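# Shelve the cardboard box and both blue blocks

## Task

Move the cardboard box off the desk onto the lowest shelf of the bookcase so it sits flat (not tipped) and lies entirely within the rear half of that shelf. By the end, both blue foam blocks must also be resting on that same shelf. The robot must not topple or finish leaning, or the attempt fails. Nothing counts as placed if it stays there only because the robot is holding or propping it.

## Robot and tools

Robot: TidyBot++, a single-arm mobile manipulator. The base is 0.54 m long, 0.50 m wide and 0.38 m tall, on four powered casters. It carries one seven-joint arm ending in a two-finger gripper. The shoulder sits 0.12 m ahead of the base centre and 0.68 m above the floor. The arm starts folded, hand pointing down. Folded, the hand pokes up to 0.08 m beyond the base front and the elbow rises to about 1.15 m. base_camera is fixed to the base front. wrist_camera is a fisheye that looks along the hand.

Frames: the base frame has its origin on the floor under the base centre, x ahead, y to the left, z up. hand_pose is reported in this frame for the point between the finger pads. Its own z runs out along the fingers and its y is the line the pads close on. The odometry frame is the base frame where the scene began. Heading is positive to the left, -3.142 to 3.142. base_tilt is in degrees, positive when leaning forward or right, with a steady bias of up to about 1 degree. Odometry counts wheel turns, so wheel slip looks like travel and drift builds up over many moves.

execute_actions(actions, cameras): actions is a list of zero or one action. An empty list just reports state and images. cameras is a list of "base_camera", "wrist_camera" or "all"; omitted, null or ["all"] gives both, [] gives none. An action may hold:
- base: exactly one relative move from where the base last reported itself. translate_m: metres, positive forward, -2 to 2. strafe_m: metres sideways, positive left, -2 to 2. rotate_rad: radians turned in place, positive counter-clockwise seen from above, -6.3 to 6.3.
- joints: absolute targets by name, radians unless noted. joint_1_rad any angle (whole arm about vertical; positive is clockwise from above, opposite to rotate_rad). joint_2_rad shoulder -2.249 to 2.249. joint_3_rad any angle (from 3.14, positive swings a forward-bent forearm to the right). joint_4_rad elbow -2.579 to 2.579. joint_5_rad any angle (positive swings a bent hand right). joint_6_rad wrist -2.099 to 2.099. joint_7_rad any angle (hand down: positive turns it counter-clockwise from above; at 1.57 the fingers open toward left and right). gripper_pos 0 (open, about 85 mm gap) to 1 (closed); gap is roughly 85 x (1 - gripper_pos) mm. Unbounded joints take the short way, so turn more than half a revolution in steps. Done tolerance is 0.039 rad for joints 1-4, 0.056 for 5-7, 0.03 for the gripper.
- speeds: optional top-speed caps for this action only, keyed like the base moves: translate_m and strafe_m 0.05 to 0.5 m/s, rotate_rad 0.1 to 1.57 rad/s (maximum is the default).
Base and joint motions start together. A base move needing over 8.667 s is refused; an action cannot exceed 15 s. Any unknown key or out-of-range number refuses the whole call and nothing moves. Joints or base left out of an action may still be driving toward older targets.

Arm geometry (joint_1 = 0, joint_3 = 3.14, joint_5 = 0, arm in the x-z plane): upper arm 0.42 m, forearm 0.31 m, hand 0.31 m to the hand point. Tilt from vertical, forward positive: upper arm = j2, forearm = j2 - j4, hand = j2 - j4 - j6. Reach ahead of the shoulder is the sum of length x sin(tilt); height above it is the sum of length x cos(tilt). A downward hand reaches at most about 0.94 m high, only near the base. Closed fingertips go about 20 mm past the hand point. Arm joints move up to 1.39 rad/s (1.22 for joints 5-7).

wait(seconds): 0 to 10; commands nothing and returns the same report. zoom_image(camera, region): camera "base_camera" or "wrist_camera", region [x0, y0, x1, y1] in pixels of that camera's most recent full image, top-left origin, at most 504 x 504. base_camera is 644x364 pinhole; wrist_camera is 644x476 fisheye. read_manual(section): only "licences"; moves nothing. finished_scene(scene): give the current scene's number; it ends the scene irreversibly after the last command has been held and reports whether the goal was met, so only call it when everything rests stably.

Results: a pictures line lists camera order. base_status and joint_status tell how each motion ended: done, off_target (resting away from target, maybe still pushing), contact_stop or time_out (target dropped, holding there), not_followed (a self-collision check withheld arm targets; a "joint command not followed" line with a "cause:" explains, and the targets may be retried until fixed), limit_stop_at_motor_heat. Base "done" means wheels turned enough, even if the base was blocked and fell short. on_its_own lists uncommanded motion. motor_effort gives percent of maximum, positive toward higher joint values, peak in brackets, with fixed bias and noise. ARM HIT means the arm struck the base or itself. A Motor temperatures line lists one value per arm joint; MOTOR HOT appears from 60 °C, and at 75 °C an OVER-TEMPERATURE FAULT lets the arm sag.

Cautions: joint friction leaves joints a little off target; to correct, send last command plus (wanted minus read) for all seven joints. hand_pose may itself be off by 1-2 cm, so trust the images. Held loads make the arm sag; never command a loaded joint to its current reading. Nothing stops the arm from hitting the base. Driving while the arm snags something above about 0.8 m can tip the robot; sideways force on a raised hand can lift wheels; backing off rights a slight lean. A torque spike (joints 1-4 limit 104.5 N m, 5-7 limit 51.3) freezes the arm for 10 s while the base keeps going. Avoid drops, slamming, hard shoves and knocking things over. Loose objects may occasionally get bumped by something else. While you compose a reply, the robot keeps holding its last command.

Each tool is called after "Request:" as a command line: name --argument value for each argument, lists and objects as JSON in quotes; but a table of rows of numbers goes row by row, as --pt "numbers of a row", without its own name.

## Session

Request:
execute_actions --actions '[]'

Scene clock: 0.00 s.
Motor temperatures (°C, as the motors report them): [35 31 34 35 41 39 40]
base_odometry: x=+0.000 y=+0.000 heading=+0.000 (m, m, rad; odometry frame)
base_tilt: forward=+0.1 right=+0.1 (deg)
base_status: not commanded
joint_positions: joint_1_rad=+0.060 joint_2_rad=-0.326 joint_3_rad=+3.143 joint_4_rad=-2.526 joint_5_rad=-0.029 joint_6_rad=-0.916 joint_7_rad=+1.606 gripper_pos=+0.000
joint_status: not commanded
motor_effort: joint_1_rad=+1 joint_2_rad=-1 joint_3_rad=+2 joint_4_rad=+14 joint_5_rad=+0 joint_6_rad=+0 joint_7_rad=+0 (%)
hand_pose: x=+0.2467 y=+0.0009 z=+0.5843 quat_wxyz=(-0.011, +1.000, -0.022, +0.013) (m; base frame)
pictures: base_camera, wrist_camera
Images, in order (width x height): base_camera 644x364, wrist_camera 644x476.

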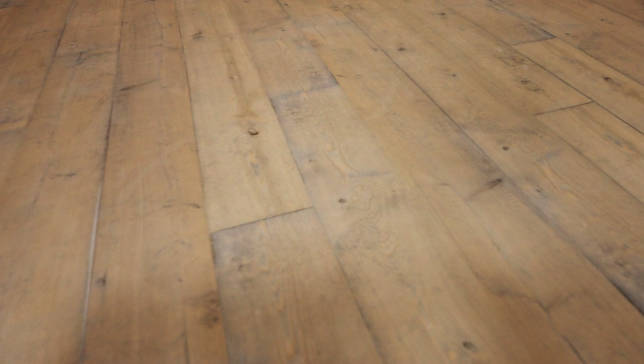

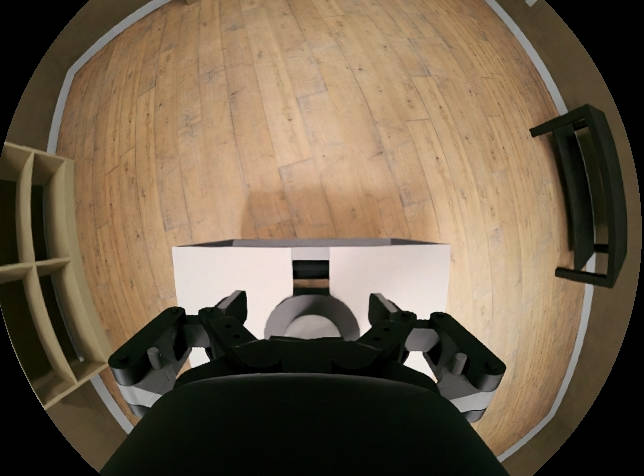

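Request:
execute_actions --actions '[{"joints":{"joint_1_rad":1.5,"joint_2_rad":-0.3,"joint_4_rad":-2.2,"joint_6_rad":-0.2}}]' --cameras '["wrist_camera"]'

Request:
execute_actions --actions '[{"joints":{"joint_1_rad":-1.5}}]' --cameras '["wrist_camera"]'

Scene clock: 3.40 s.
Motor temperatures (°C, as the motors report them): [35 31 34 35 41 39 40]
base_odometry: x=+0.000 y=+0.000 heading=+0.000 (m, m, rad; odometry frame)
base_tilt: forward=+0.1 right=+0.1 (deg)
base_status: not commanded
joint_positions: joint_1_rad=+1.490 joint_2_rad=-0.322 joint_3_rad=+3.143 joint_4_rad=-2.217 joint_5_rad=-0.029 joint_6_rad=-0.223 joint_7_rad=+1.606 gripper_pos=+0.000
joint_status: all done
motor_effort: joint_1_rad=+1(1) joint_2_rad=-7(8) joint_3_rad=+2(2) joint_4_rad=+20(20) joint_5_rad=-1(0) joint_6_rad=+7(8) joint_7_rad=-1(1) (%)
hand_pose: x=+0.1567 y=-0.4289 z=+0.8190 quat_wxyz=(+0.331, +0.643, -0.588, +0.361) (m; base frame)
pictures: wrist_camera
Images, in order (width x height): wrist_camera 644x476.

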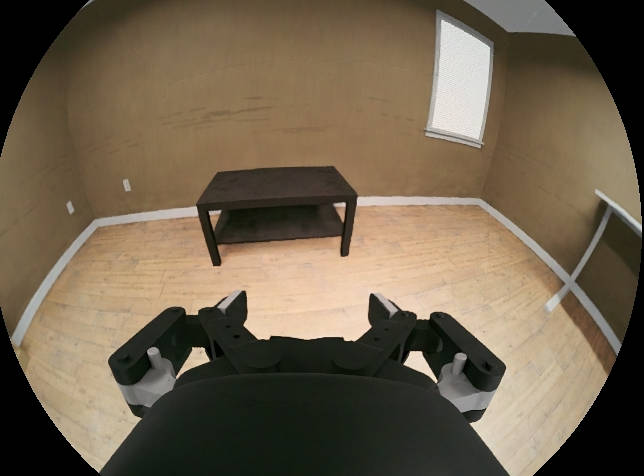

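Scene clock: 7.23 s.
Motor temperatures (°C, as the motors report them): [35 31 34 35 41 39 40]
base_odometry: x=+0.000 y=+0.000 heading=+0.000 (m, m, rad; odometry frame)
base_tilt: forward=+0.1 right=+0.1 (deg)
base_status: not commanded
joint_positions: joint_1_rad=-1.490 joint_2_rad=-0.321 joint_3_rad=+3.143 joint_4_rad=-2.217 joint_5_rad=-0.029 joint_6_rad=-0.223 joint_7_rad=+1.606 gripper_pos=+0.000
joint_status: all done
motor_effort: joint_1_rad=+1(0) joint_2_rad=-7(8) joint_3_rad=+2(2) joint_4_rad=+20(20) joint_5_rad=-1(1) joint_6_rad=+8(8) joint_7_rad=+1(0) (%)
hand_pose: x=+0.1510 y=+0.4297 z=+0.8186 quat_wxyz=(-0.333, +0.639, +0.594, +0.359) (m; base frame)
pictures: wrist_camera
Images, in order (width x height): wrist_camera 644x476.

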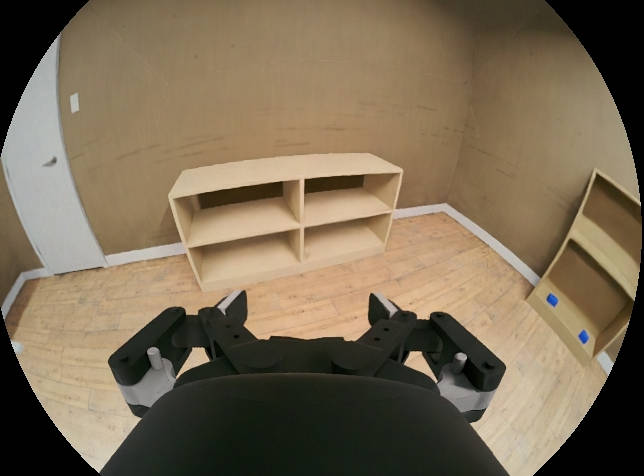

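Request:
execute_actions --actions '[{"base":{"rotate_rad":3.0},"joints":{"joint_1_rad":0}}]'

Scene clock: 10.93 s.
Motor temperatures (°C, as the motors report them): [35 31 34 35 41 39 40]
base_odometry: x=+0.000 y=+0.000 heading=+2.998 (m, m, rad; odometry frame)
base_tilt: forward=+0.1 right=+0.1 (deg)
base_status: done
joint_positions: joint_1_rad=-0.012 joint_2_rad=-0.318 joint_3_rad=+3.143 joint_4_rad=-2.217 joint_5_rad=-0.029 joint_6_rad=-0.223 joint_7_rad=+1.606 gripper_pos=+0.000
joint_status: all done
motor_effort: joint_1_rad=+1(0) joint_2_rad=-7(8) joint_3_rad=+2(3) joint_4_rad=+20(20) joint_5_rad=+0(0) joint_6_rad=+8(8) joint_7_rad=+0(0) (%)
hand_pose: x=+0.5503 y=+0.0083 z=+0.8173 quat_wxyz=(-0.004, +0.873, +0.009, +0.488) (m; base frame)
pictures: base_camera, wrist_camera
Images, in order (width x height): base_camera 644x364, wrist_camera 644x476.

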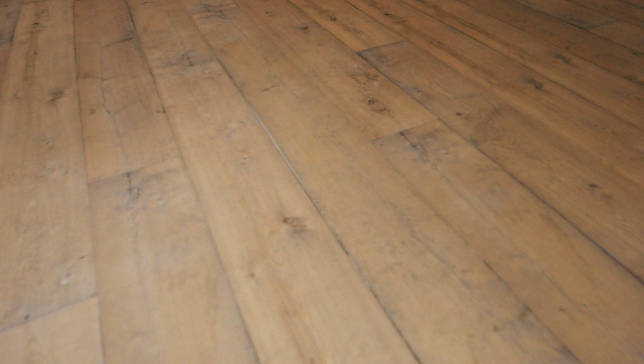

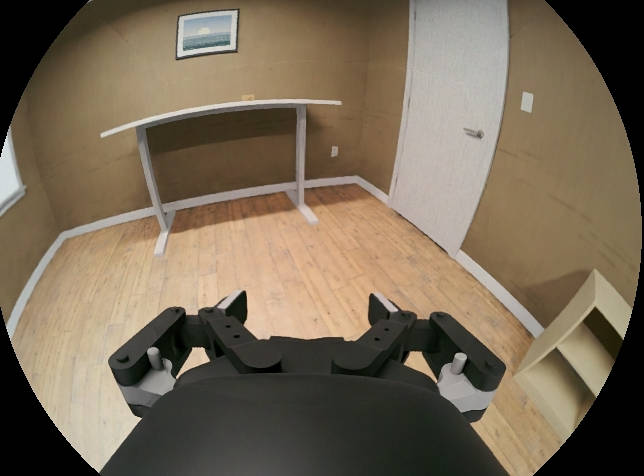

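Request:
execute_actions --actions '[{"base":{"rotate_rad":0.3},"joints":{"joint_2_rad":0,"joint_4_rad":-0.9,"joint_6_rad":-1.0}}]' --cameras '["wrist_camera"]'

Request:
execute_actions --actions '[{"base":{"translate_m":0.8}}]' --cameras '["wrist_camera"]'

Scene clock: 14.40 s.
Motor temperatures (°C, as the motors report them): [35 31 34 35 41 39 40]
base_odometry: x=+0.000 y=+0.000 heading=-2.987 (m, m, rad; odometry frame)
base_tilt: forward=+0.1 right=+0.1 (deg)
base_status: done
joint_positions: joint_1_rad=-0.007 joint_2_rad=-0.023 joint_3_rad=+3.142 joint_4_rad=-0.915 joint_5_rad=-0.029 joint_6_rad=-0.975 joint_7_rad=+1.606 gripper_pos=+0.000
joint_status: all done
motor_effort: joint_1_rad=+1(1) joint_2_rad=-15(15) joint_3_rad=+1(4) joint_4_rad=+18(22) joint_5_rad=-1(1) joint_6_rad=+8(8) joint_7_rad=-1(1) (%)
hand_pose: x=+0.6517 y=+0.0127 z=+1.2093 quat_wxyz=(-0.006, +0.803, +0.017, +0.595) (m; base frame)
pictures: wrist_camera
Images, in order (width x height): wrist_camera 644x476.

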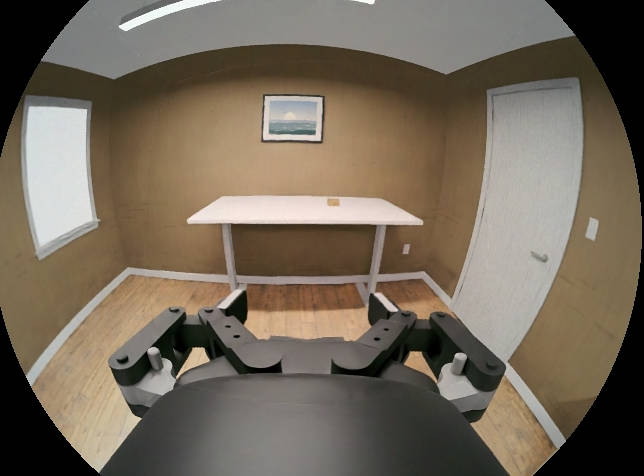

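Scene clock: 17.37 s.
Motor temperatures (°C, as the motors report them): [35 31 34 35 41 39 40]
base_odometry: x=-0.790 y=-0.125 heading=-2.986 (m, m, rad; odometry frame)
base_tilt: forward=+0.1 right=+0.2 (deg)
base_status: done
joint_positions: joint_1_rad=-0.007 joint_2_rad=-0.004 joint_3_rad=+3.142 joint_4_rad=-0.912 joint_5_rad=-0.029 joint_6_rad=-0.979 joint_7_rad=+1.606 gripper_pos=+0.000
joint_status: not commanded
motor_effort: joint_1_rad=+1(1) joint_2_rad=-17(19) joint_3_rad=+2(0) joint_4_rad=+18(19) joint_5_rad=-1(1) joint_6_rad=+8(9) joint_7_rad=+1(0) (%)
hand_pose: x=+0.6606 y=+0.0128 z=+1.1993 quat_wxyz=(-0.007, +0.809, +0.017, +0.587) (m; base frame)
pictures: wrist_camera
Images, in order (width x height): wrist_camera 644x476.

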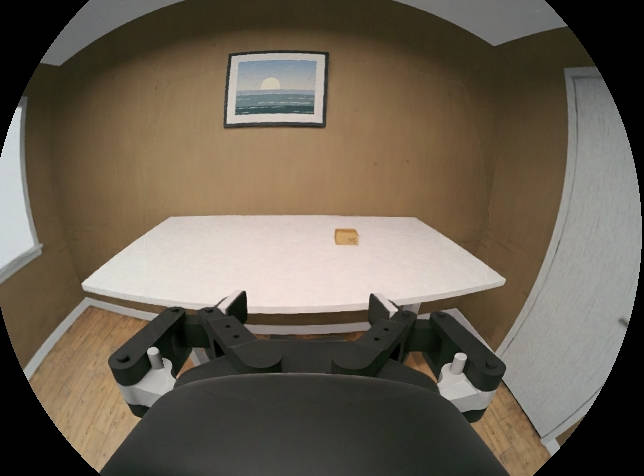

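Request:
execute_actions --actions '[{"base":{"strafe_m":-0.1}}]' --cameras '[]'

Request:
execute_actions --actions '[{"base":{"translate_m":0.4},"joints":{"joint_6_rad":-1.3}}]'

Scene clock: 19.90 s.
Motor temperatures (°C, as the motors report them): [35 31 34 35 41 39 40]
base_odometry: x=-0.806 y=-0.026 heading=-2.985 (m, m, rad; odometry frame)
base_tilt: forward=+0.1 right=+0.2 (deg)
base_status: done
joint_positions: joint_1_rad=-0.001 joint_2_rad=-0.004 joint_3_rad=+3.142 joint_4_rad=-0.912 joint_5_rad=-0.029 joint_6_rad=-0.980 joint_7_rad=+1.606 gripper_pos=+0.000
joint_status: not commanded
motor_effort: joint_1_rad=+0(4) joint_2_rad=-16(18) joint_3_rad=+1(4) joint_4_rad=+18(19) joint_5_rad=-1(1) joint_6_rad=+9(8) joint_7_rad=+1(1) (%)
hand_pose: x=+0.6607 y=+0.0091 z=+1.1993 quat_wxyz=(-0.005, +0.810, +0.015, +0.587) (m; base frame)
pictures: none
No camera images: the call's "cameras" was empty. Leave "cameras" out to get every camera's image.

Scene clock: 21.97 s.
Motor temperatures (°C, as the motors report them): [35 31 34 35 41 39 40]
base_odometry: x=-1.201 y=-0.088 heading=-2.986 (m, m, rad; odometry frame)
base_tilt: forward=+0.1 right=+0.1 (deg)
base_status: done
joint_positions: joint_1_rad=-0.001 joint_2_rad=+0.004 joint_3_rad=+3.142 joint_4_rad=-0.906 joint_5_rad=-0.029 joint_6_rad=-1.300 joint_7_rad=+1.606 gripper_pos=+0.000
joint_status: all done
motor_effort: joint_1_rad=+1(1) joint_2_rad=-16(20) joint_3_rad=+2(2) joint_4_rad=+18(19) joint_5_rad=+0(1) joint_6_rad=+7(10) joint_7_rad=+0(0) (%)
hand_pose: x=+0.6188 y=+0.0103 z=+1.1100 quat_wxyz=(-0.007, +0.893, +0.019, +0.449) (m; base frame)
pictures: base_camera, wrist_camera
Images, in order (width x height): base_camera 644x364, wrist_camera 644x476.

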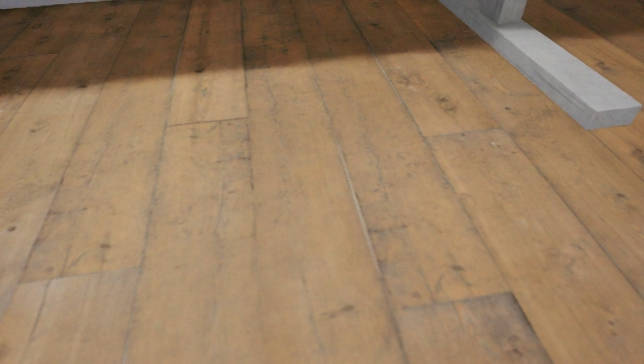

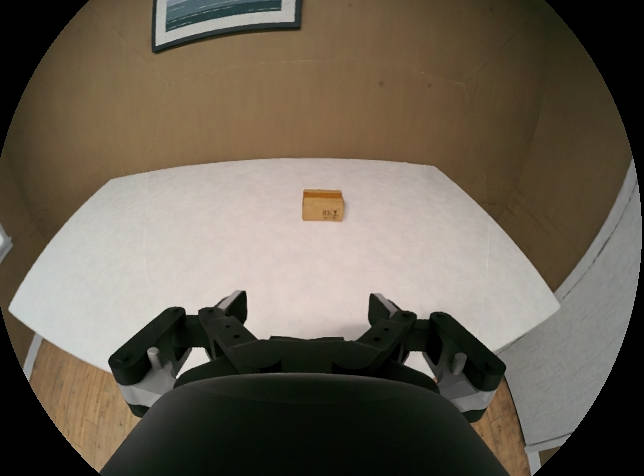

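Request:
execute_actions --actions '[{"joints":{"joint_2_rad":0.3,"joint_4_rad":-0.8,"joint_6_rad":-0.9,"joint_7_rad":1.57}}]'

Scene clock: 24.70 s.
Motor temperatures (°C, as the motors report them): [35 31 34 35 41 39 40]
base_odometry: x=-1.201 y=-0.088 heading=-2.986 (m, m, rad; odometry frame)
base_tilt: forward=+0.1 right=+0.1 (deg)
base_status: not commanded
joint_positions: joint_1_rad=-0.001 joint_2_rad=+0.307 joint_3_rad=+3.142 joint_4_rad=-0.816 joint_5_rad=-0.029 joint_6_rad=-0.924 joint_7_rad=+1.596 gripper_pos=+0.000
joint_status: all done
motor_effort: joint_1_rad=+1(1) joint_2_rad=-28(32) joint_3_rad=+1(1) joint_4_rad=+20(21) joint_5_rad=+0(1) joint_6_rad=+8(8) joint_7_rad=+0(1) (%)
hand_pose: x=+0.8061 y=+0.0090 z=+1.0761 quat_wxyz=(-0.008, +0.854, +0.010, +0.520) (m; base frame)
pictures: base_camera, wrist_camera
Images, in order (width x height): base_camera 644x364, wrist_camera 644x476.

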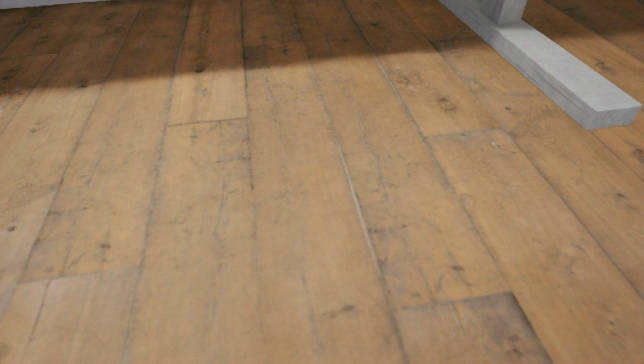

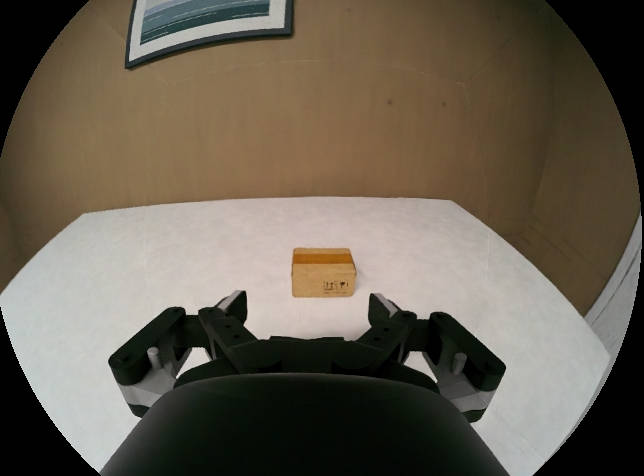

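Request:
execute_actions --actions '[{"base":{"strafe_m":-0.022},"joints":{"joint_2_rad":0.33,"joint_4_rad":-0.87,"joint_6_rad":-0.85}}]' --cameras '[]'

Request:
execute_actions --actions '[{"base":{"translate_m":0.05},"speeds":{"translate_m":0.1}}]' --cameras '["wrist_camera"]'

Scene clock: 26.60 s.
Motor temperatures (°C, as the motors report them): [35 31 34 35 41 39 40]
base_odometry: x=-1.205 y=-0.066 heading=-2.985 (m, m, rad; odometry frame)
base_tilt: forward=+0.1 right=+0.1 (deg)
base_status: done
joint_positions: joint_1_rad=+0.003 joint_2_rad=+0.318 joint_3_rad=+3.142 joint_4_rad=-0.858 joint_5_rad=-0.029 joint_6_rad=-0.874 joint_7_rad=+1.596 gripper_pos=+0.000
joint_status: all done
motor_effort: joint_1_rad=+1(5) joint_2_rad=-29(30) joint_3_rad=+1(4) joint_4_rad=+20(21) joint_5_rad=-1(0) joint_6_rad=+8(7) joint_7_rad=-1(0) (%)
hand_pose: x=+0.8169 y=+0.0057 z=+1.0587 quat_wxyz=(-0.007, +0.855, +0.007, +0.519) (m; base frame)
pictures: none
No camera images: the call's "cameras" was empty. Leave "cameras" out to get every camera's image.

Scene clock: 27.60 s.
Motor temperatures (°C, as the motors report them): [35 31 34 35 41 39 40]
base_odometry: x=-1.255 y=-0.074 heading=-2.986 (m, m, rad; odometry frame)
base_tilt: forward=+0.1 right=+0.1 (deg)
base_status: done
joint_positions: joint_1_rad=+0.003 joint_2_rad=+0.323 joint_3_rad=+3.142 joint_4_rad=-0.858 joint_5_rad=-0.029 joint_6_rad=-0.872 joint_7_rad=+1.596 gripper_pos=+0.000
joint_status: not commanded
motor_effort: joint_1_rad=+1(4) joint_2_rad=-28(32) joint_3_rad=+1(3) joint_4_rad=+20(21) joint_5_rad=+0(0) joint_6_rad=+8(8) joint_7_rad=+0(0) (%)
hand_pose: x=+0.8191 y=+0.0059 z=+1.0557 quat_wxyz=(-0.007, +0.856, +0.007, +0.518) (m; base frame)
pictures: wrist_camera
Images, in order (width x height): wrist_camera 644x476.

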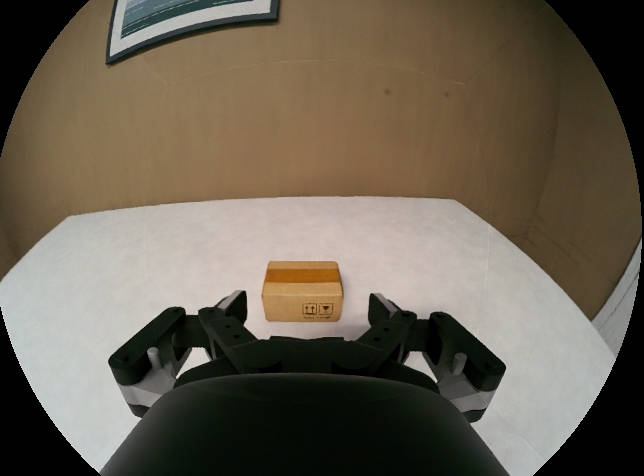

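Request:
execute_actions --actions '[{"base":{"translate_m":0.045},"joints":{"joint_2_rad":0.38},"speeds":{"translate_m":0.05}}]' --cameras '["wrist_camera"]'

Scene clock: 29.23 s.
Motor temperatures (°C, as the motors report them): [35 31 34 35 41 39 40]
base_odometry: x=-1.300 y=-0.081 heading=-2.986 (m, m, rad; odometry frame)
base_tilt: forward=+0.1 right=+0.1 (deg)
base_status: done
joint_positions: joint_1_rad=+0.003 joint_2_rad=+0.374 joint_3_rad=+3.142 joint_4_rad=-0.862 joint_5_rad=-0.029 joint_6_rad=-0.872 joint_7_rad=+1.596 gripper_pos=+0.000
joint_status: all done
motor_effort: joint_1_rad=+1(2) joint_2_rad=-31(34) joint_3_rad=+1(1) joint_4_rad=+20(21) joint_5_rad=-1(1) joint_6_rad=+7(8) joint_7_rad=+1(0) (%)
hand_pose: x=+0.8372 y=+0.0058 z=+1.0179 quat_wxyz=(-0.007, +0.869, +0.007, +0.495) (m; base frame)
pictures: wrist_camera
Images, in order (width x height): wrist_camera 644x476.

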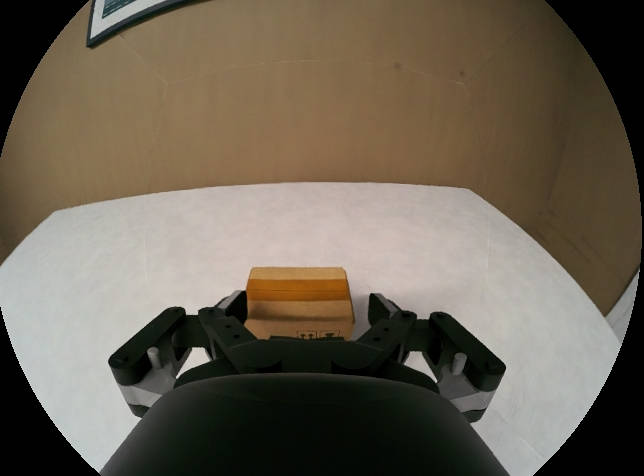

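Box is slightly left; shift, then advance.

Request:
execute_actions --actions '[{"base":{"strafe_m":0.008},"speeds":{"strafe_m":0.05}}]' --cameras '[]'

Request:
execute_actions --actions '[{"base":{"translate_m":0.03},"joints":{"joint_2_rad":0.4},"speeds":{"translate_m":0.05}}]' --cameras '["wrist_camera"]'

Request:
execute_actions --actions '[{"joints":{"gripper_pos":1}}]' --cameras '["wrist_camera"]'

Scene clock: 30.43 s.
Motor temperatures (°C, as the motors report them): [35 32 34 35 41 39 40]
base_odometry: x=-1.298 y=-0.088 heading=-2.987 (m, m, rad; odometry frame)
base_tilt: forward=+0.1 right=+0.1 (deg)
base_status: done
joint_positions: joint_1_rad=+0.001 joint_2_rad=+0.374 joint_3_rad=+3.142 joint_4_rad=-0.862 joint_5_rad=-0.029 joint_6_rad=-0.872 joint_7_rad=+1.596 gripper_pos=+0.000
joint_status: not commanded
motor_effort: joint_1_rad=+1(3) joint_2_rad=-31(32) joint_3_rad=+1(1) joint_4_rad=+20(21) joint_5_rad=-1(1) joint_6_rad=+8(9) joint_7_rad=+1(1) (%)
hand_pose: x=+0.8372 y=+0.0073 z=+1.0179 quat_wxyz=(-0.008, +0.869, +0.008, +0.495) (m; base frame)
pictures: none
No camera images: the call's "cameras" was empty. Leave "cameras" out to get every camera's image.

Scene clock: 31.47 s.
Motor temperatures (°C, as the motors report them): [35 32 34 35 41 39 40]
base_odometry: x=-1.328 y=-0.093 heading=-2.986 (m, m, rad; odometry frame)
base_tilt: forward=+0.1 right=+0.1 (deg)
base_status: done
joint_positions: joint_1_rad=+0.001 joint_2_rad=+0.387 joint_3_rad=+3.142 joint_4_rad=-0.862 joint_5_rad=-0.029 joint_6_rad=-0.871 joint_7_rad=+1.596 gripper_pos=+0.000
joint_status: all done
motor_effort: joint_1_rad=+1(4) joint_2_rad=-30(34) joint_3_rad=+1(1) joint_4_rad=+19(21) joint_5_rad=-1(2) joint_6_rad=+6(8) joint_7_rad=+0(0) (%)
hand_pose: x=+0.8415 y=+0.0074 z=+1.0089 quat_wxyz=(-0.008, +0.872, +0.008, +0.489) (m; base frame)
pictures: wrist_camera
Images, in order (width x height): wrist_camera 644x476.

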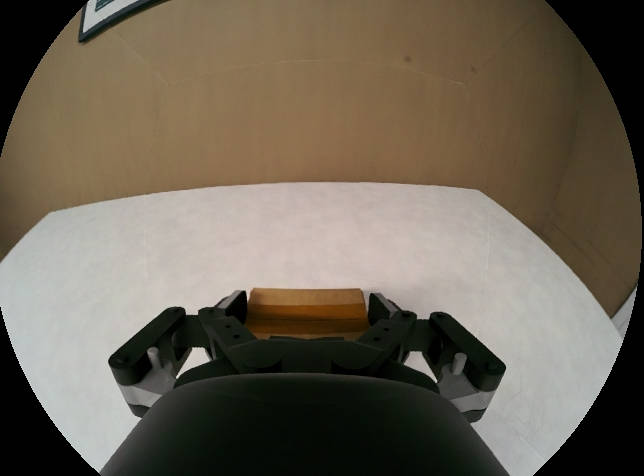

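Scene clock: 32.57 s.
Motor temperatures (°C, as the motors report them): [35 32 34 35 41 39 40]
base_odometry: x=-1.328 y=-0.093 heading=-2.986 (m, m, rad; odometry frame)
base_tilt: forward=+0.1 right=+0.1 (deg)
base_status: not commanded
joint_positions: joint_1_rad=+0.001 joint_2_rad=+0.386 joint_3_rad=+3.142 joint_4_rad=-0.862 joint_5_rad=-0.029 joint_6_rad=-0.865 joint_7_rad=+1.596 gripper_pos=+0.147
joint_status: gripper_pos off_target (ended at +0.147, target +1.000)
motor_effort: joint_1_rad=+1(2) joint_2_rad=-29(30) joint_3_rad=+1(1) joint_4_rad=+19(19) joint_5_rad=+0(0) joint_6_rad=+6(7) joint_7_rad=+0(0) (%)
hand_pose: x=+0.8421 y=+0.0074 z=+1.0112 quat_wxyz=(-0.008, +0.870, +0.008, +0.492) (m; base frame)
pictures: wrist_camera
Images, in order (width x height): wrist_camera 644x476.

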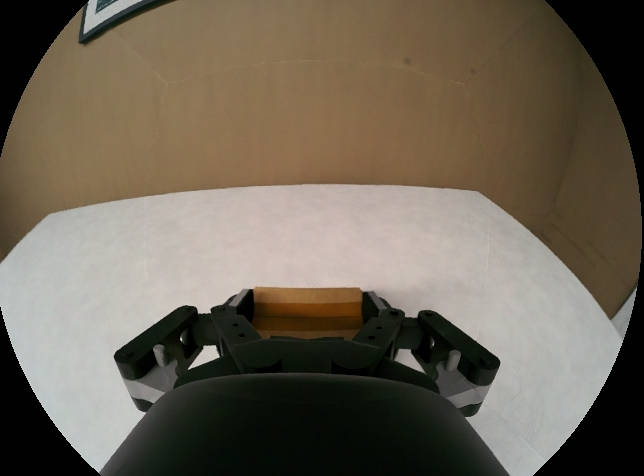

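Request:
execute_actions --actions '[{"joints":{"joint_2_rad":0.25}}]' --cameras '[]'

Request:
execute_actions --actions '[{"base":{"translate_m":-1.0}}]' --cameras '[]'

Request:
execute_actions --actions '[{"base":{"rotate_rad":-3.0},"joints":{"joint_2_rad":0.0,"joint_4_rad":-1.6,"joint_6_rad":-0.48},"speeds":{"rotate_rad":0.8}}]'

Scene clock: 34.53 s.
Motor temperatures (°C, as the motors report them): [35 32 34 35 41 39 40]
base_odometry: x=-1.328 y=-0.093 heading=-2.986 (m, m, rad; odometry frame)
base_tilt: forward=+0.1 right=+0.1 (deg)
base_status: not commanded
joint_positions: joint_1_rad=+0.001 joint_2_rad=+0.253 joint_3_rad=+3.142 joint_4_rad=-0.873 joint_5_rad=-0.029 joint_6_rad=-0.865 joint_7_rad=+1.596 gripper_pos=+0.147
joint_status: all done
motor_effort: joint_1_rad=+1(1) joint_2_rad=-28(37) joint_3_rad=+1(1) joint_4_rad=+21(23) joint_5_rad=+0(0) joint_6_rad=+9(9) joint_7_rad=+0(0) (%)
hand_pose: x=+0.7925 y=+0.0074 z=+1.0971 quat_wxyz=(-0.007, +0.839, +0.008, +0.544) (m; base frame)
pictures: none
No camera images: the call's "cameras" was empty. Leave "cameras" out to get every camera's image.

Scene clock: 37.97 s.
Motor temperatures (°C, as the motors report them): [35 32 34 35 41 40 40]
base_odometry: x=-0.340 y=+0.061 heading=-2.986 (m, m, rad; odometry frame)
base_tilt: forward=+0.1 right=+0.1 (deg)
base_status: done
joint_positions: joint_1_rad=+0.001 joint_2_rad=+0.255 joint_3_rad=+3.142 joint_4_rad=-0.873 joint_5_rad=-0.029 joint_6_rad=-0.865 joint_7_rad=+1.596 gripper_pos=+0.147
joint_status: not commanded
motor_effort: joint_1_rad=+1(5) joint_2_rad=-28(33) joint_3_rad=+1(1) joint_4_rad=+21(23) joint_5_rad=+0(2) joint_6_rad=+9(10) joint_7_rad=-1(0) (%)
hand_pose: x=+0.7932 y=+0.0075 z=+1.0958 quat_wxyz=(-0.007, +0.840, +0.008, +0.543) (m; base frame)
pictures: none
No camera images: the call's "cameras" was empty. Leave "cameras" out to get every camera's image.

Scene clock: 42.53 s.
Motor temperatures (°C, as the motors report them): [35 32 34 35 41 40 40]
base_odometry: x=-0.340 y=+0.061 heading=+0.299 (m, m, rad; odometry frame)
base_tilt: forward=+0.1 right=+0.1 (deg)
base_status: done
joint_positions: joint_1_rad=+0.003 joint_2_rad=+0.027 joint_3_rad=+3.144 joint_4_rad=-1.591 joint_5_rad=-0.029 joint_6_rad=-0.510 joint_7_rad=+1.596 gripper_pos=+0.147
joint_status: all done
motor_effort: joint_1_rad=+1(5) joint_2_rad=-21(28) joint_3_rad=+2(4) joint_4_rad=+22(22) joint_5_rad=-1(1) joint_6_rad=+8(8) joint_7_rad=+0(1) (%)
hand_pose: x=+0.7088 y=+0.0027 z=+0.9231 quat_wxyz=(-0.005, +0.874, +0.001, +0.486) (m; base frame)
pictures: base_camera, wrist_camera
Images, in order (width x height): base_camera 644x364, wrist_camera 644x476.

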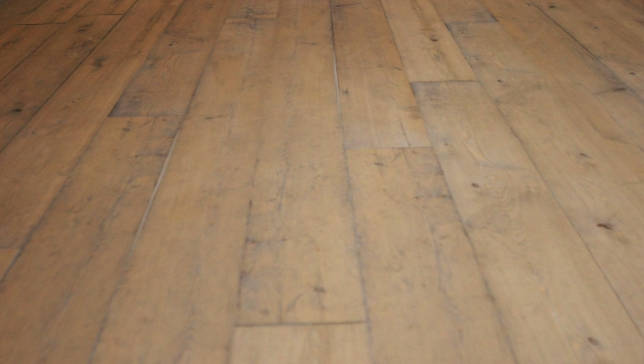

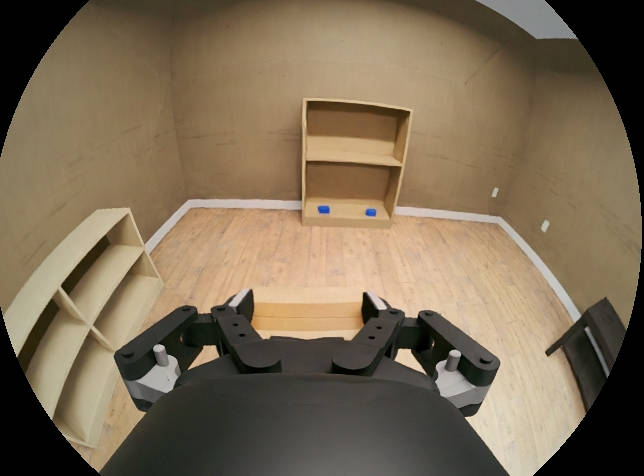

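Request:
execute_actions --actions '[{"base":{"strafe_m":-0.3}}]' --cameras '[]'

Request:
execute_actions --actions '[{"base":{"translate_m":1.3}}]'

Scene clock: 45.17 s.
Motor temperatures (°C, as the motors report them): [35 32 34 35 41 40 40]
base_odometry: x=-0.252 y=-0.226 heading=+0.298 (m, m, rad; odometry frame)
base_tilt: forward=+0.1 right=+0.2 (deg)
base_status: done
joint_positions: joint_1_rad=+0.004 joint_2_rad=+0.027 joint_3_rad=+3.145 joint_4_rad=-1.591 joint_5_rad=-0.029 joint_6_rad=-0.509 joint_7_rad=+1.596 gripper_pos=+0.147
joint_status: not commanded
motor_effort: joint_1_rad=+0(4) joint_2_rad=-21(22) joint_3_rad=+1(4) joint_4_rad=+22(22) joint_5_rad=-1(1) joint_6_rad=+9(9) joint_7_rad=+0(1) (%)
hand_pose: x=+0.7087 y=+0.0015 z=+0.9233 quat_wxyz=(-0.004, +0.874, +0.000, +0.486) (m; base frame)
pictures: none
No camera images: the call's "cameras" was empty. Leave "cameras" out to get every camera's image.

Scene clock: 49.07 s.
Motor temperatures (°C, as the motors report them): [35 32 34 35 41 40 40]
base_odometry: x=+0.991 y=+0.154 heading=+0.297 (m, m, rad; odometry frame)
base_tilt: forward=+0.1 right=+0.1 (deg)
base_status: done
joint_positions: joint_1_rad=+0.004 joint_2_rad=+0.015 joint_3_rad=+3.145 joint_4_rad=-1.593 joint_5_rad=-0.029 joint_6_rad=-0.506 joint_7_rad=+1.596 gripper_pos=+0.147
joint_status: not commanded
motor_effort: joint_1_rad=+1(1) joint_2_rad=-20(24) joint_3_rad=+2(0) joint_4_rad=+22(23) joint_5_rad=+0(1) joint_6_rad=+9(9) joint_7_rad=+0(1) (%)
hand_pose: x=+0.7061 y=+0.0015 z=+0.9305 quat_wxyz=(-0.004, +0.871, +0.000, +0.492) (m; base frame)
pictures: base_camera, wrist_camera
Images, in order (width x height): base_camera 644x364, wrist_camera 644x476.

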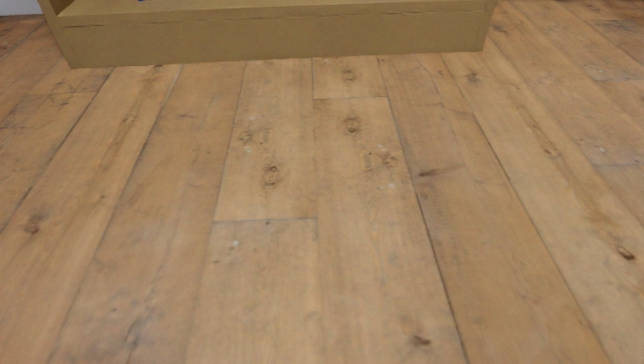

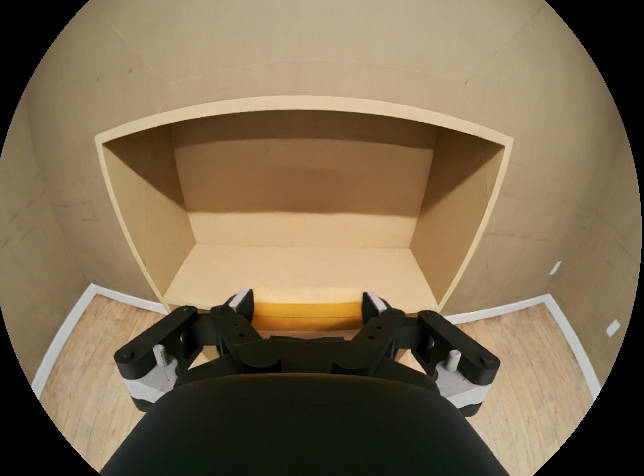

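Request:
execute_actions --actions '[{"base":{"translate_m":-0.3}}]' --cameras '[]'

Request:
execute_actions --actions '[{"base":{"strafe_m":0.07},"joints":{"joint_2_rad":1.72,"joint_4_rad":-1.01,"joint_6_rad":0.65}}]'

Scene clock: 52.20 s.
Motor temperatures (°C, as the motors report them): [35 32 34 35 41 40 40]
base_odometry: x=+0.704 y=+0.066 heading=+0.297 (m, m, rad; odometry frame)
base_tilt: forward=+0.1 right=+0.1 (deg)
base_status: done
joint_positions: joint_1_rad=+0.003 joint_2_rad=+0.003 joint_3_rad=+3.144 joint_4_rad=-1.594 joint_5_rad=-0.029 joint_6_rad=-0.504 joint_7_rad=+1.596 gripper_pos=+0.147
joint_status: not commanded
motor_effort: joint_1_rad=+1(4) joint_2_rad=-19(26) joint_3_rad=+1(4) joint_4_rad=+22(23) joint_5_rad=-1(1) joint_6_rad=+8(9) joint_7_rad=+0(1) (%)
hand_pose: x=+0.7032 y=+0.0024 z=+0.9366 quat_wxyz=(-0.005, +0.868, +0.001, +0.497) (m; base frame)
pictures: none
No camera images: the call's "cameras" was empty. Leave "cameras" out to get every camera's image.

Scene clock: 55.37 s.
Motor temperatures (°C, as the motors report them): [35 32 34 35 41 40 40]
base_odometry: x=+0.683 y=+0.133 heading=+0.298 (m, m, rad; odometry frame)
base_tilt: forward=+0.1 right=+0.1 (deg)
base_status: done
joint_positions: joint_1_rad=-0.002 joint_2_rad=+1.715 joint_3_rad=+3.142 joint_4_rad=-1.031 joint_5_rad=-0.029 joint_6_rad=+0.619 joint_7_rad=+1.596 gripper_pos=+0.147
joint_status: all done
motor_effort: joint_1_rad=+1(2) joint_2_rad=-45(51) joint_3_rad=+1(1) joint_4_rad=+12(23) joint_5_rad=+0(1) joint_6_rad=+9(10) joint_7_rad=+0(0) (%)
hand_pose: x=+0.9206 y=-0.0024 z=+0.1667 quat_wxyz=(+0.008, +0.874, -0.002, +0.486) (m; base frame)
pictures: base_camera, wrist_camera
Images, in order (width x height): base_camera 644x364, wrist_camera 644x476.

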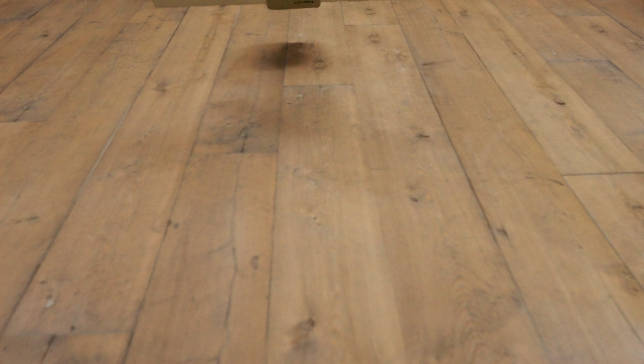

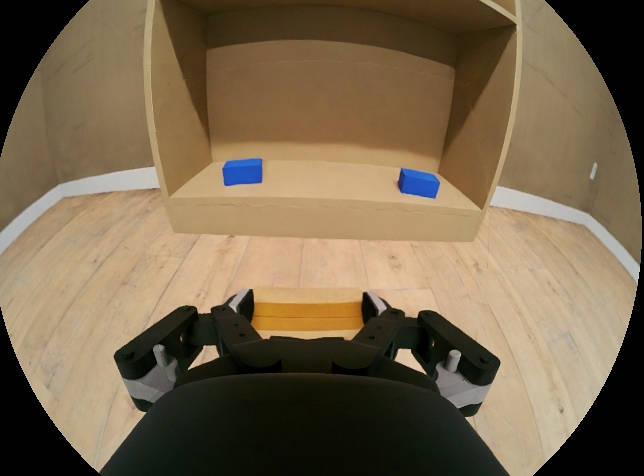

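Request:
execute_actions --actions '[{"base":{"translate_m":0.35},"speeds":{"translate_m":0.15}}]'

Scene clock: 58.57 s.
Motor temperatures (°C, as the motors report them): [35 32 34 35 41 40 40]
base_odometry: x=+1.018 y=+0.236 heading=+0.298 (m, m, rad; odometry frame)
base_tilt: forward=+0.1 right=+0.2 (deg)
base_status: done
joint_positions: joint_1_rad=-0.002 joint_2_rad=+1.716 joint_3_rad=+3.142 joint_4_rad=-1.025 joint_5_rad=-0.029 joint_6_rad=+0.621 joint_7_rad=+1.596 gripper_pos=+0.147
joint_status: not commanded
motor_effort: joint_1_rad=+0(1) joint_2_rad=-45(46) joint_3_rad=+0(0) joint_4_rad=+12(13) joint_5_rad=-1(0) joint_6_rad=+8(8) joint_7_rad=-1(0) (%)
hand_pose: x=+0.9233 y=-0.0024 z=+0.1688 quat_wxyz=(+0.008, +0.872, -0.002, +0.489) (m; base frame)
pictures: base_camera, wrist_camera
Images, in order (width x height): base_camera 644x364, wrist_camera 644x476.

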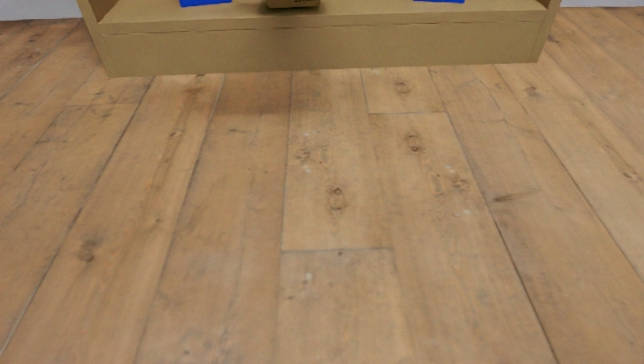

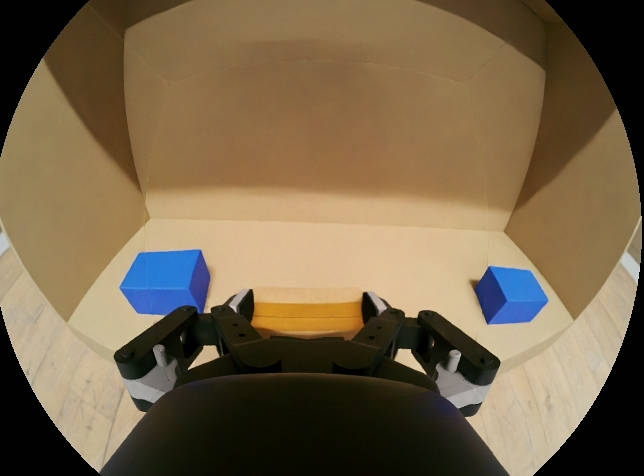

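Request:
execute_actions --actions '[{"base":{"translate_m":0.13},"speeds":{"translate_m":0.08}}]' --cameras '[]'

Request:
execute_actions --actions '[{"joints":{"joint_2_rad":1.77,"joint_6_rad":0.7}}]'

Scene clock: 61.27 s.
Motor temperatures (°C, as the motors report them): [35 32 34 35 41 40 40]
base_odometry: x=+1.142 y=+0.275 heading=+0.299 (m, m, rad; odometry frame)
base_tilt: forward=+0.1 right=+0.1 (deg)
base_status: done
joint_positions: joint_1_rad=-0.002 joint_2_rad=+1.717 joint_3_rad=+3.142 joint_4_rad=-1.024 joint_5_rad=-0.029 joint_6_rad=+0.622 joint_7_rad=+1.596 gripper_pos=+0.147
joint_status: not commanded
motor_effort: joint_1_rad=+1(5) joint_2_rad=-45(47) joint_3_rad=+0(0) joint_4_rad=+12(13) joint_5_rad=+0(1) joint_6_rad=+9(9) joint_7_rad=+0(0) (%)
hand_pose: x=+0.9235 y=-0.0026 z=+0.1688 quat_wxyz=(+0.008, +0.872, -0.002, +0.489) (m; base frame)
pictures: none
No camera images: the call's "cameras" was empty. Leave "cameras" out to get every camera's image.

Scene clock: 62.00 s.
Motor temperatures (°C, as the motors report them): [35 32 34 35 41 40 40]
base_odometry: x=+1.142 y=+0.275 heading=+0.299 (m, m, rad; odometry frame)
base_tilt: forward=+0.1 right=+0.1 (deg)
base_status: not commanded
joint_positions: joint_1_rad=-0.002 joint_2_rad=+1.749 joint_3_rad=+3.142 joint_4_rad=-1.023 joint_5_rad=-0.029 joint_6_rad=+0.685 joint_7_rad=+1.594 gripper_pos=+0.148
joint_status: all done
motor_effort: joint_1_rad=+0(0) joint_2_rad=-42(44) joint_3_rad=+1(1) joint_4_rad=+10(11) joint_5_rad=+0(0) joint_6_rad=+8(9) joint_7_rad=+0(1) (%)
hand_pose: x=+0.9174 y=-0.0031 z=+0.1604 quat_wxyz=(+0.008, +0.864, -0.003, +0.503) (m; base frame)
pictures: base_camera, wrist_camera
Images, in order (width x height): base_camera 644x364, wrist_camera 644x476.

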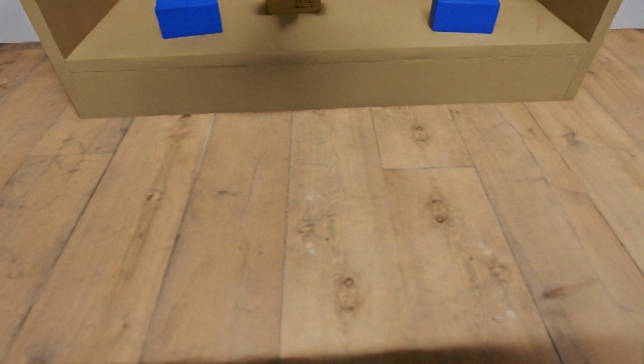

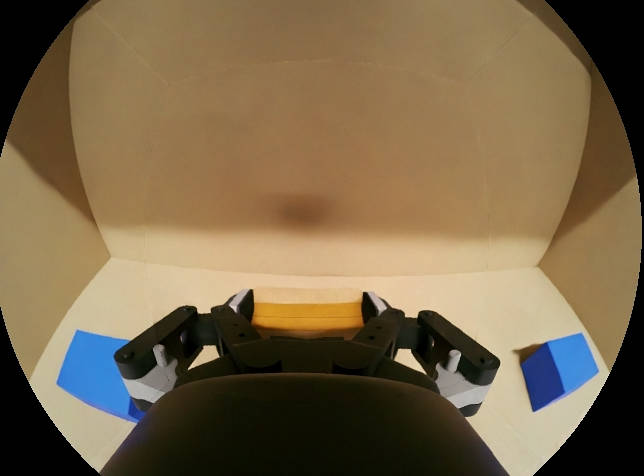

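Request:
execute_actions --actions '[{"joints":{"gripper_pos":0}}]' --cameras '[]'

Request:
execute_actions --actions '[{"base":{"translate_m":-0.15},"joints":{"joint_2_rad":1.7},"speeds":{"translate_m":0.1}}]'

Scene clock: 63.43 s.
Motor temperatures (°C, as the motors report them): [35 32 34 35 41 40 40]
base_odometry: x=+1.142 y=+0.275 heading=+0.299 (m, m, rad; odometry frame)
base_tilt: forward=+0.1 right=+0.1 (deg)
base_status: not commanded
joint_positions: joint_1_rad=-0.002 joint_2_rad=+1.752 joint_3_rad=+3.142 joint_4_rad=-1.022 joint_5_rad=-0.029 joint_6_rad=+0.685 joint_7_rad=+1.594 gripper_pos=+0.000
joint_status: all done
motor_effort: joint_1_rad=+0(0) joint_2_rad=-43(44) joint_3_rad=+1(1) joint_4_rad=+10(11) joint_5_rad=-1(1) joint_6_rad=+7(8) joint_7_rad=-1(0) (%)
hand_pose: x=+0.9160 y=-0.0031 z=+0.1581 quat_wxyz=(+0.008, +0.865, -0.003, +0.502) (m; base frame)
pictures: none
No camera images: the call's "cameras" was empty. Leave "cameras" out to get every camera's image.

Scene clock: 65.47 s.
Motor temperatures (°C, as the motors report them): [35 32 34 35 41 40 40]
base_odometry: x=+0.999 y=+0.231 heading=+0.299 (m, m, rad; odometry frame)
base_tilt: forward=+0.1 right=+0.1 (deg)
base_status: done
joint_positions: joint_1_rad=-0.002 joint_2_rad=+1.709 joint_3_rad=+3.142 joint_4_rad=-1.019 joint_5_rad=-0.029 joint_6_rad=+0.685 joint_7_rad=+1.594 gripper_pos=+0.000
joint_status: all done
motor_effort: joint_1_rad=+1(5) joint_2_rad=-44(45) joint_3_rad=+1(0) joint_4_rad=+11(13) joint_5_rad=+0(1) joint_6_rad=+7(8) joint_7_rad=+0(0) (%)
hand_pose: x=+0.9393 y=-0.0033 z=+0.1943 quat_wxyz=(+0.008, +0.853, -0.004, +0.522) (m; base frame)
pictures: base_camera, wrist_camera
Images, in order (width x height): base_camera 644x364, wrist_camera 644x476.

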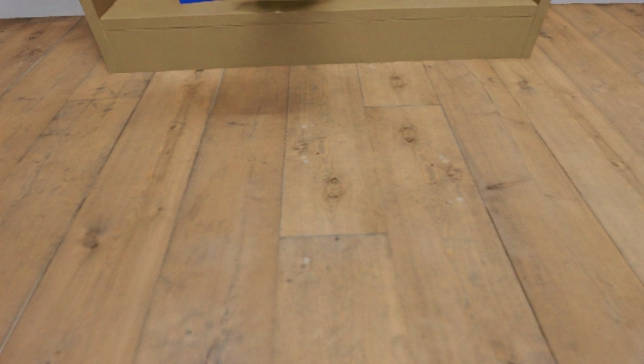

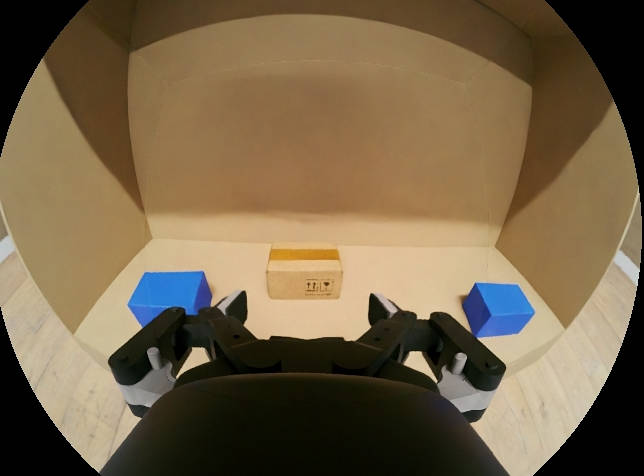

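Request:
execute_actions --actions '[{"joints":{"gripper_pos":1,"joint_2_rad":1.75}}]' --cameras '[]'

Request:
execute_actions --actions '[{"base":{"translate_m":0.1},"speeds":{"translate_m":0.05}}]'

Request:
execute_actions --actions '[{"base":{"translate_m":-0.2}}]'

Scene clock: 67.43 s.
Motor temperatures (°C, as the motors report them): [35 32 34 35 41 40 40]
base_odometry: x=+0.999 y=+0.231 heading=+0.299 (m, m, rad; odometry frame)
base_tilt: forward=+0.1 right=+0.1 (deg)
base_status: not commanded
joint_positions: joint_1_rad=-0.002 joint_2_rad=+1.740 joint_3_rad=+3.142 joint_4_rad=-1.019 joint_5_rad=-0.029 joint_6_rad=+0.685 joint_7_rad=+1.594 gripper_pos=+0.999
joint_status: all done
motor_effort: joint_1_rad=+1(1) joint_2_rad=-44(45) joint_3_rad=+1(1) joint_4_rad=+11(12) joint_5_rad=-1(0) joint_6_rad=+7(8) joint_7_rad=+0(0) (%)
hand_pose: x=+0.9238 y=-0.0033 z=+0.1692 quat_wxyz=(+0.008, +0.861, -0.003, +0.509) (m; base frame)
pictures: none
No camera images: the call's "cameras" was empty. Leave "cameras" out to get every camera's image.

Scene clock: 69.87 s.
Motor temperatures (°C, as the motors report them): [35 33 34 35 41 40 40]
base_odometry: x=+1.094 y=+0.261 heading=+0.299 (m, m, rad; odometry frame)
base_tilt: forward=+0.1 right=+0.1 (deg)
base_status: done
joint_positions: joint_1_rad=-0.002 joint_2_rad=+1.740 joint_3_rad=+3.142 joint_4_rad=-1.019 joint_5_rad=-0.029 joint_6_rad=+0.685 joint_7_rad=+1.594 gripper_pos=+0.999
joint_status: not commanded
motor_effort: joint_1_rad=+1(5) joint_2_rad=-43(45) joint_3_rad=+1(0) joint_4_rad=+11(12) joint_5_rad=-1(1) joint_6_rad=+7(9) joint_7_rad=-1(0) (%)
hand_pose: x=+0.9238 y=-0.0033 z=+0.1691 quat_wxyz=(+0.008, +0.861, -0.003, +0.509) (m; base frame)
pictures: base_camera, wrist_camera
Images, in order (width x height): base_camera 644x364, wrist_camera 644x476.

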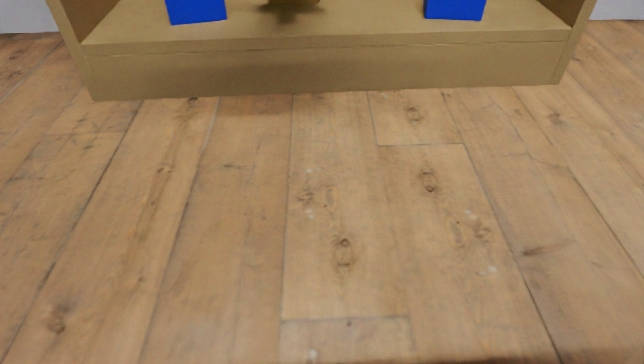

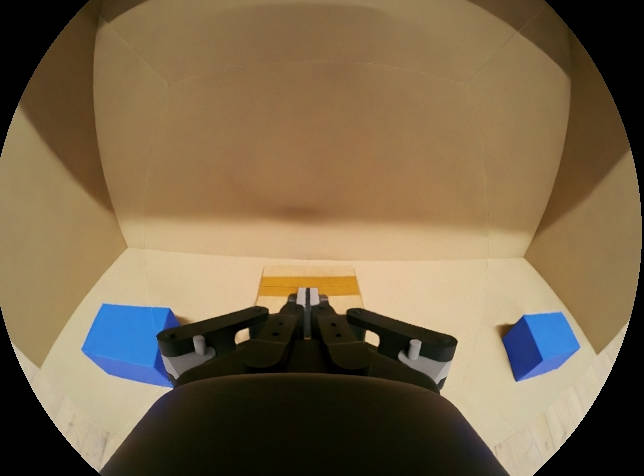

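Scene clock: 71.53 s.
Motor temperatures (°C, as the motors report them): [35 33 34 35 41 40 40]
base_odometry: x=+0.903 y=+0.202 heading=+0.299 (m, m, rad; odometry frame)
base_tilt: forward=+0.1 right=+0.1 (deg)
base_status: done
joint_positions: joint_1_rad=-0.001 joint_2_rad=+1.744 joint_3_rad=+3.142 joint_4_rad=-1.017 joint_5_rad=-0.029 joint_6_rad=+0.685 joint_7_rad=+1.594 gripper_pos=+0.999
joint_status: not commanded
motor_effort: joint_1_rad=+1(6) joint_2_rad=-44(46) joint_3_rad=+1(1) joint_4_rad=+11(12) joint_5_rad=-1(1) joint_6_rad=+8(9) joint_7_rad=+0(0) (%)
hand_pose: x=+0.9225 y=-0.0035 z=+0.1666 quat_wxyz=(+0.008, +0.862, -0.004, +0.508) (m; base frame)
pictures: base_camera, wrist_camera
Images, in order (width x height): base_camera 644x364, wrist_camera 644x476.

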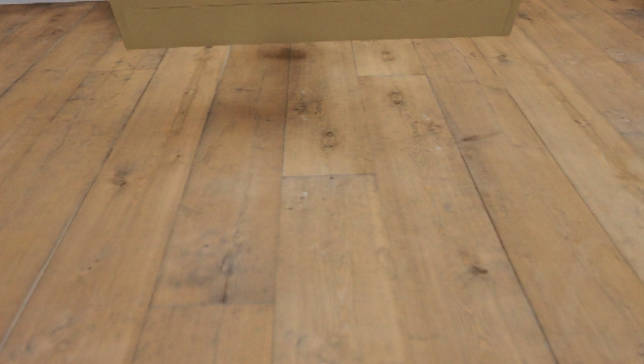

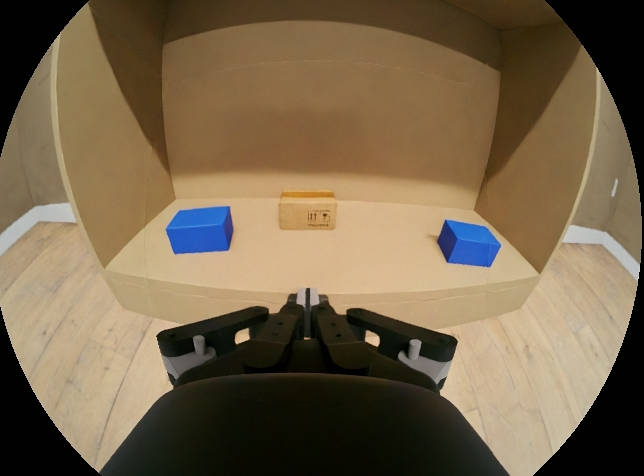

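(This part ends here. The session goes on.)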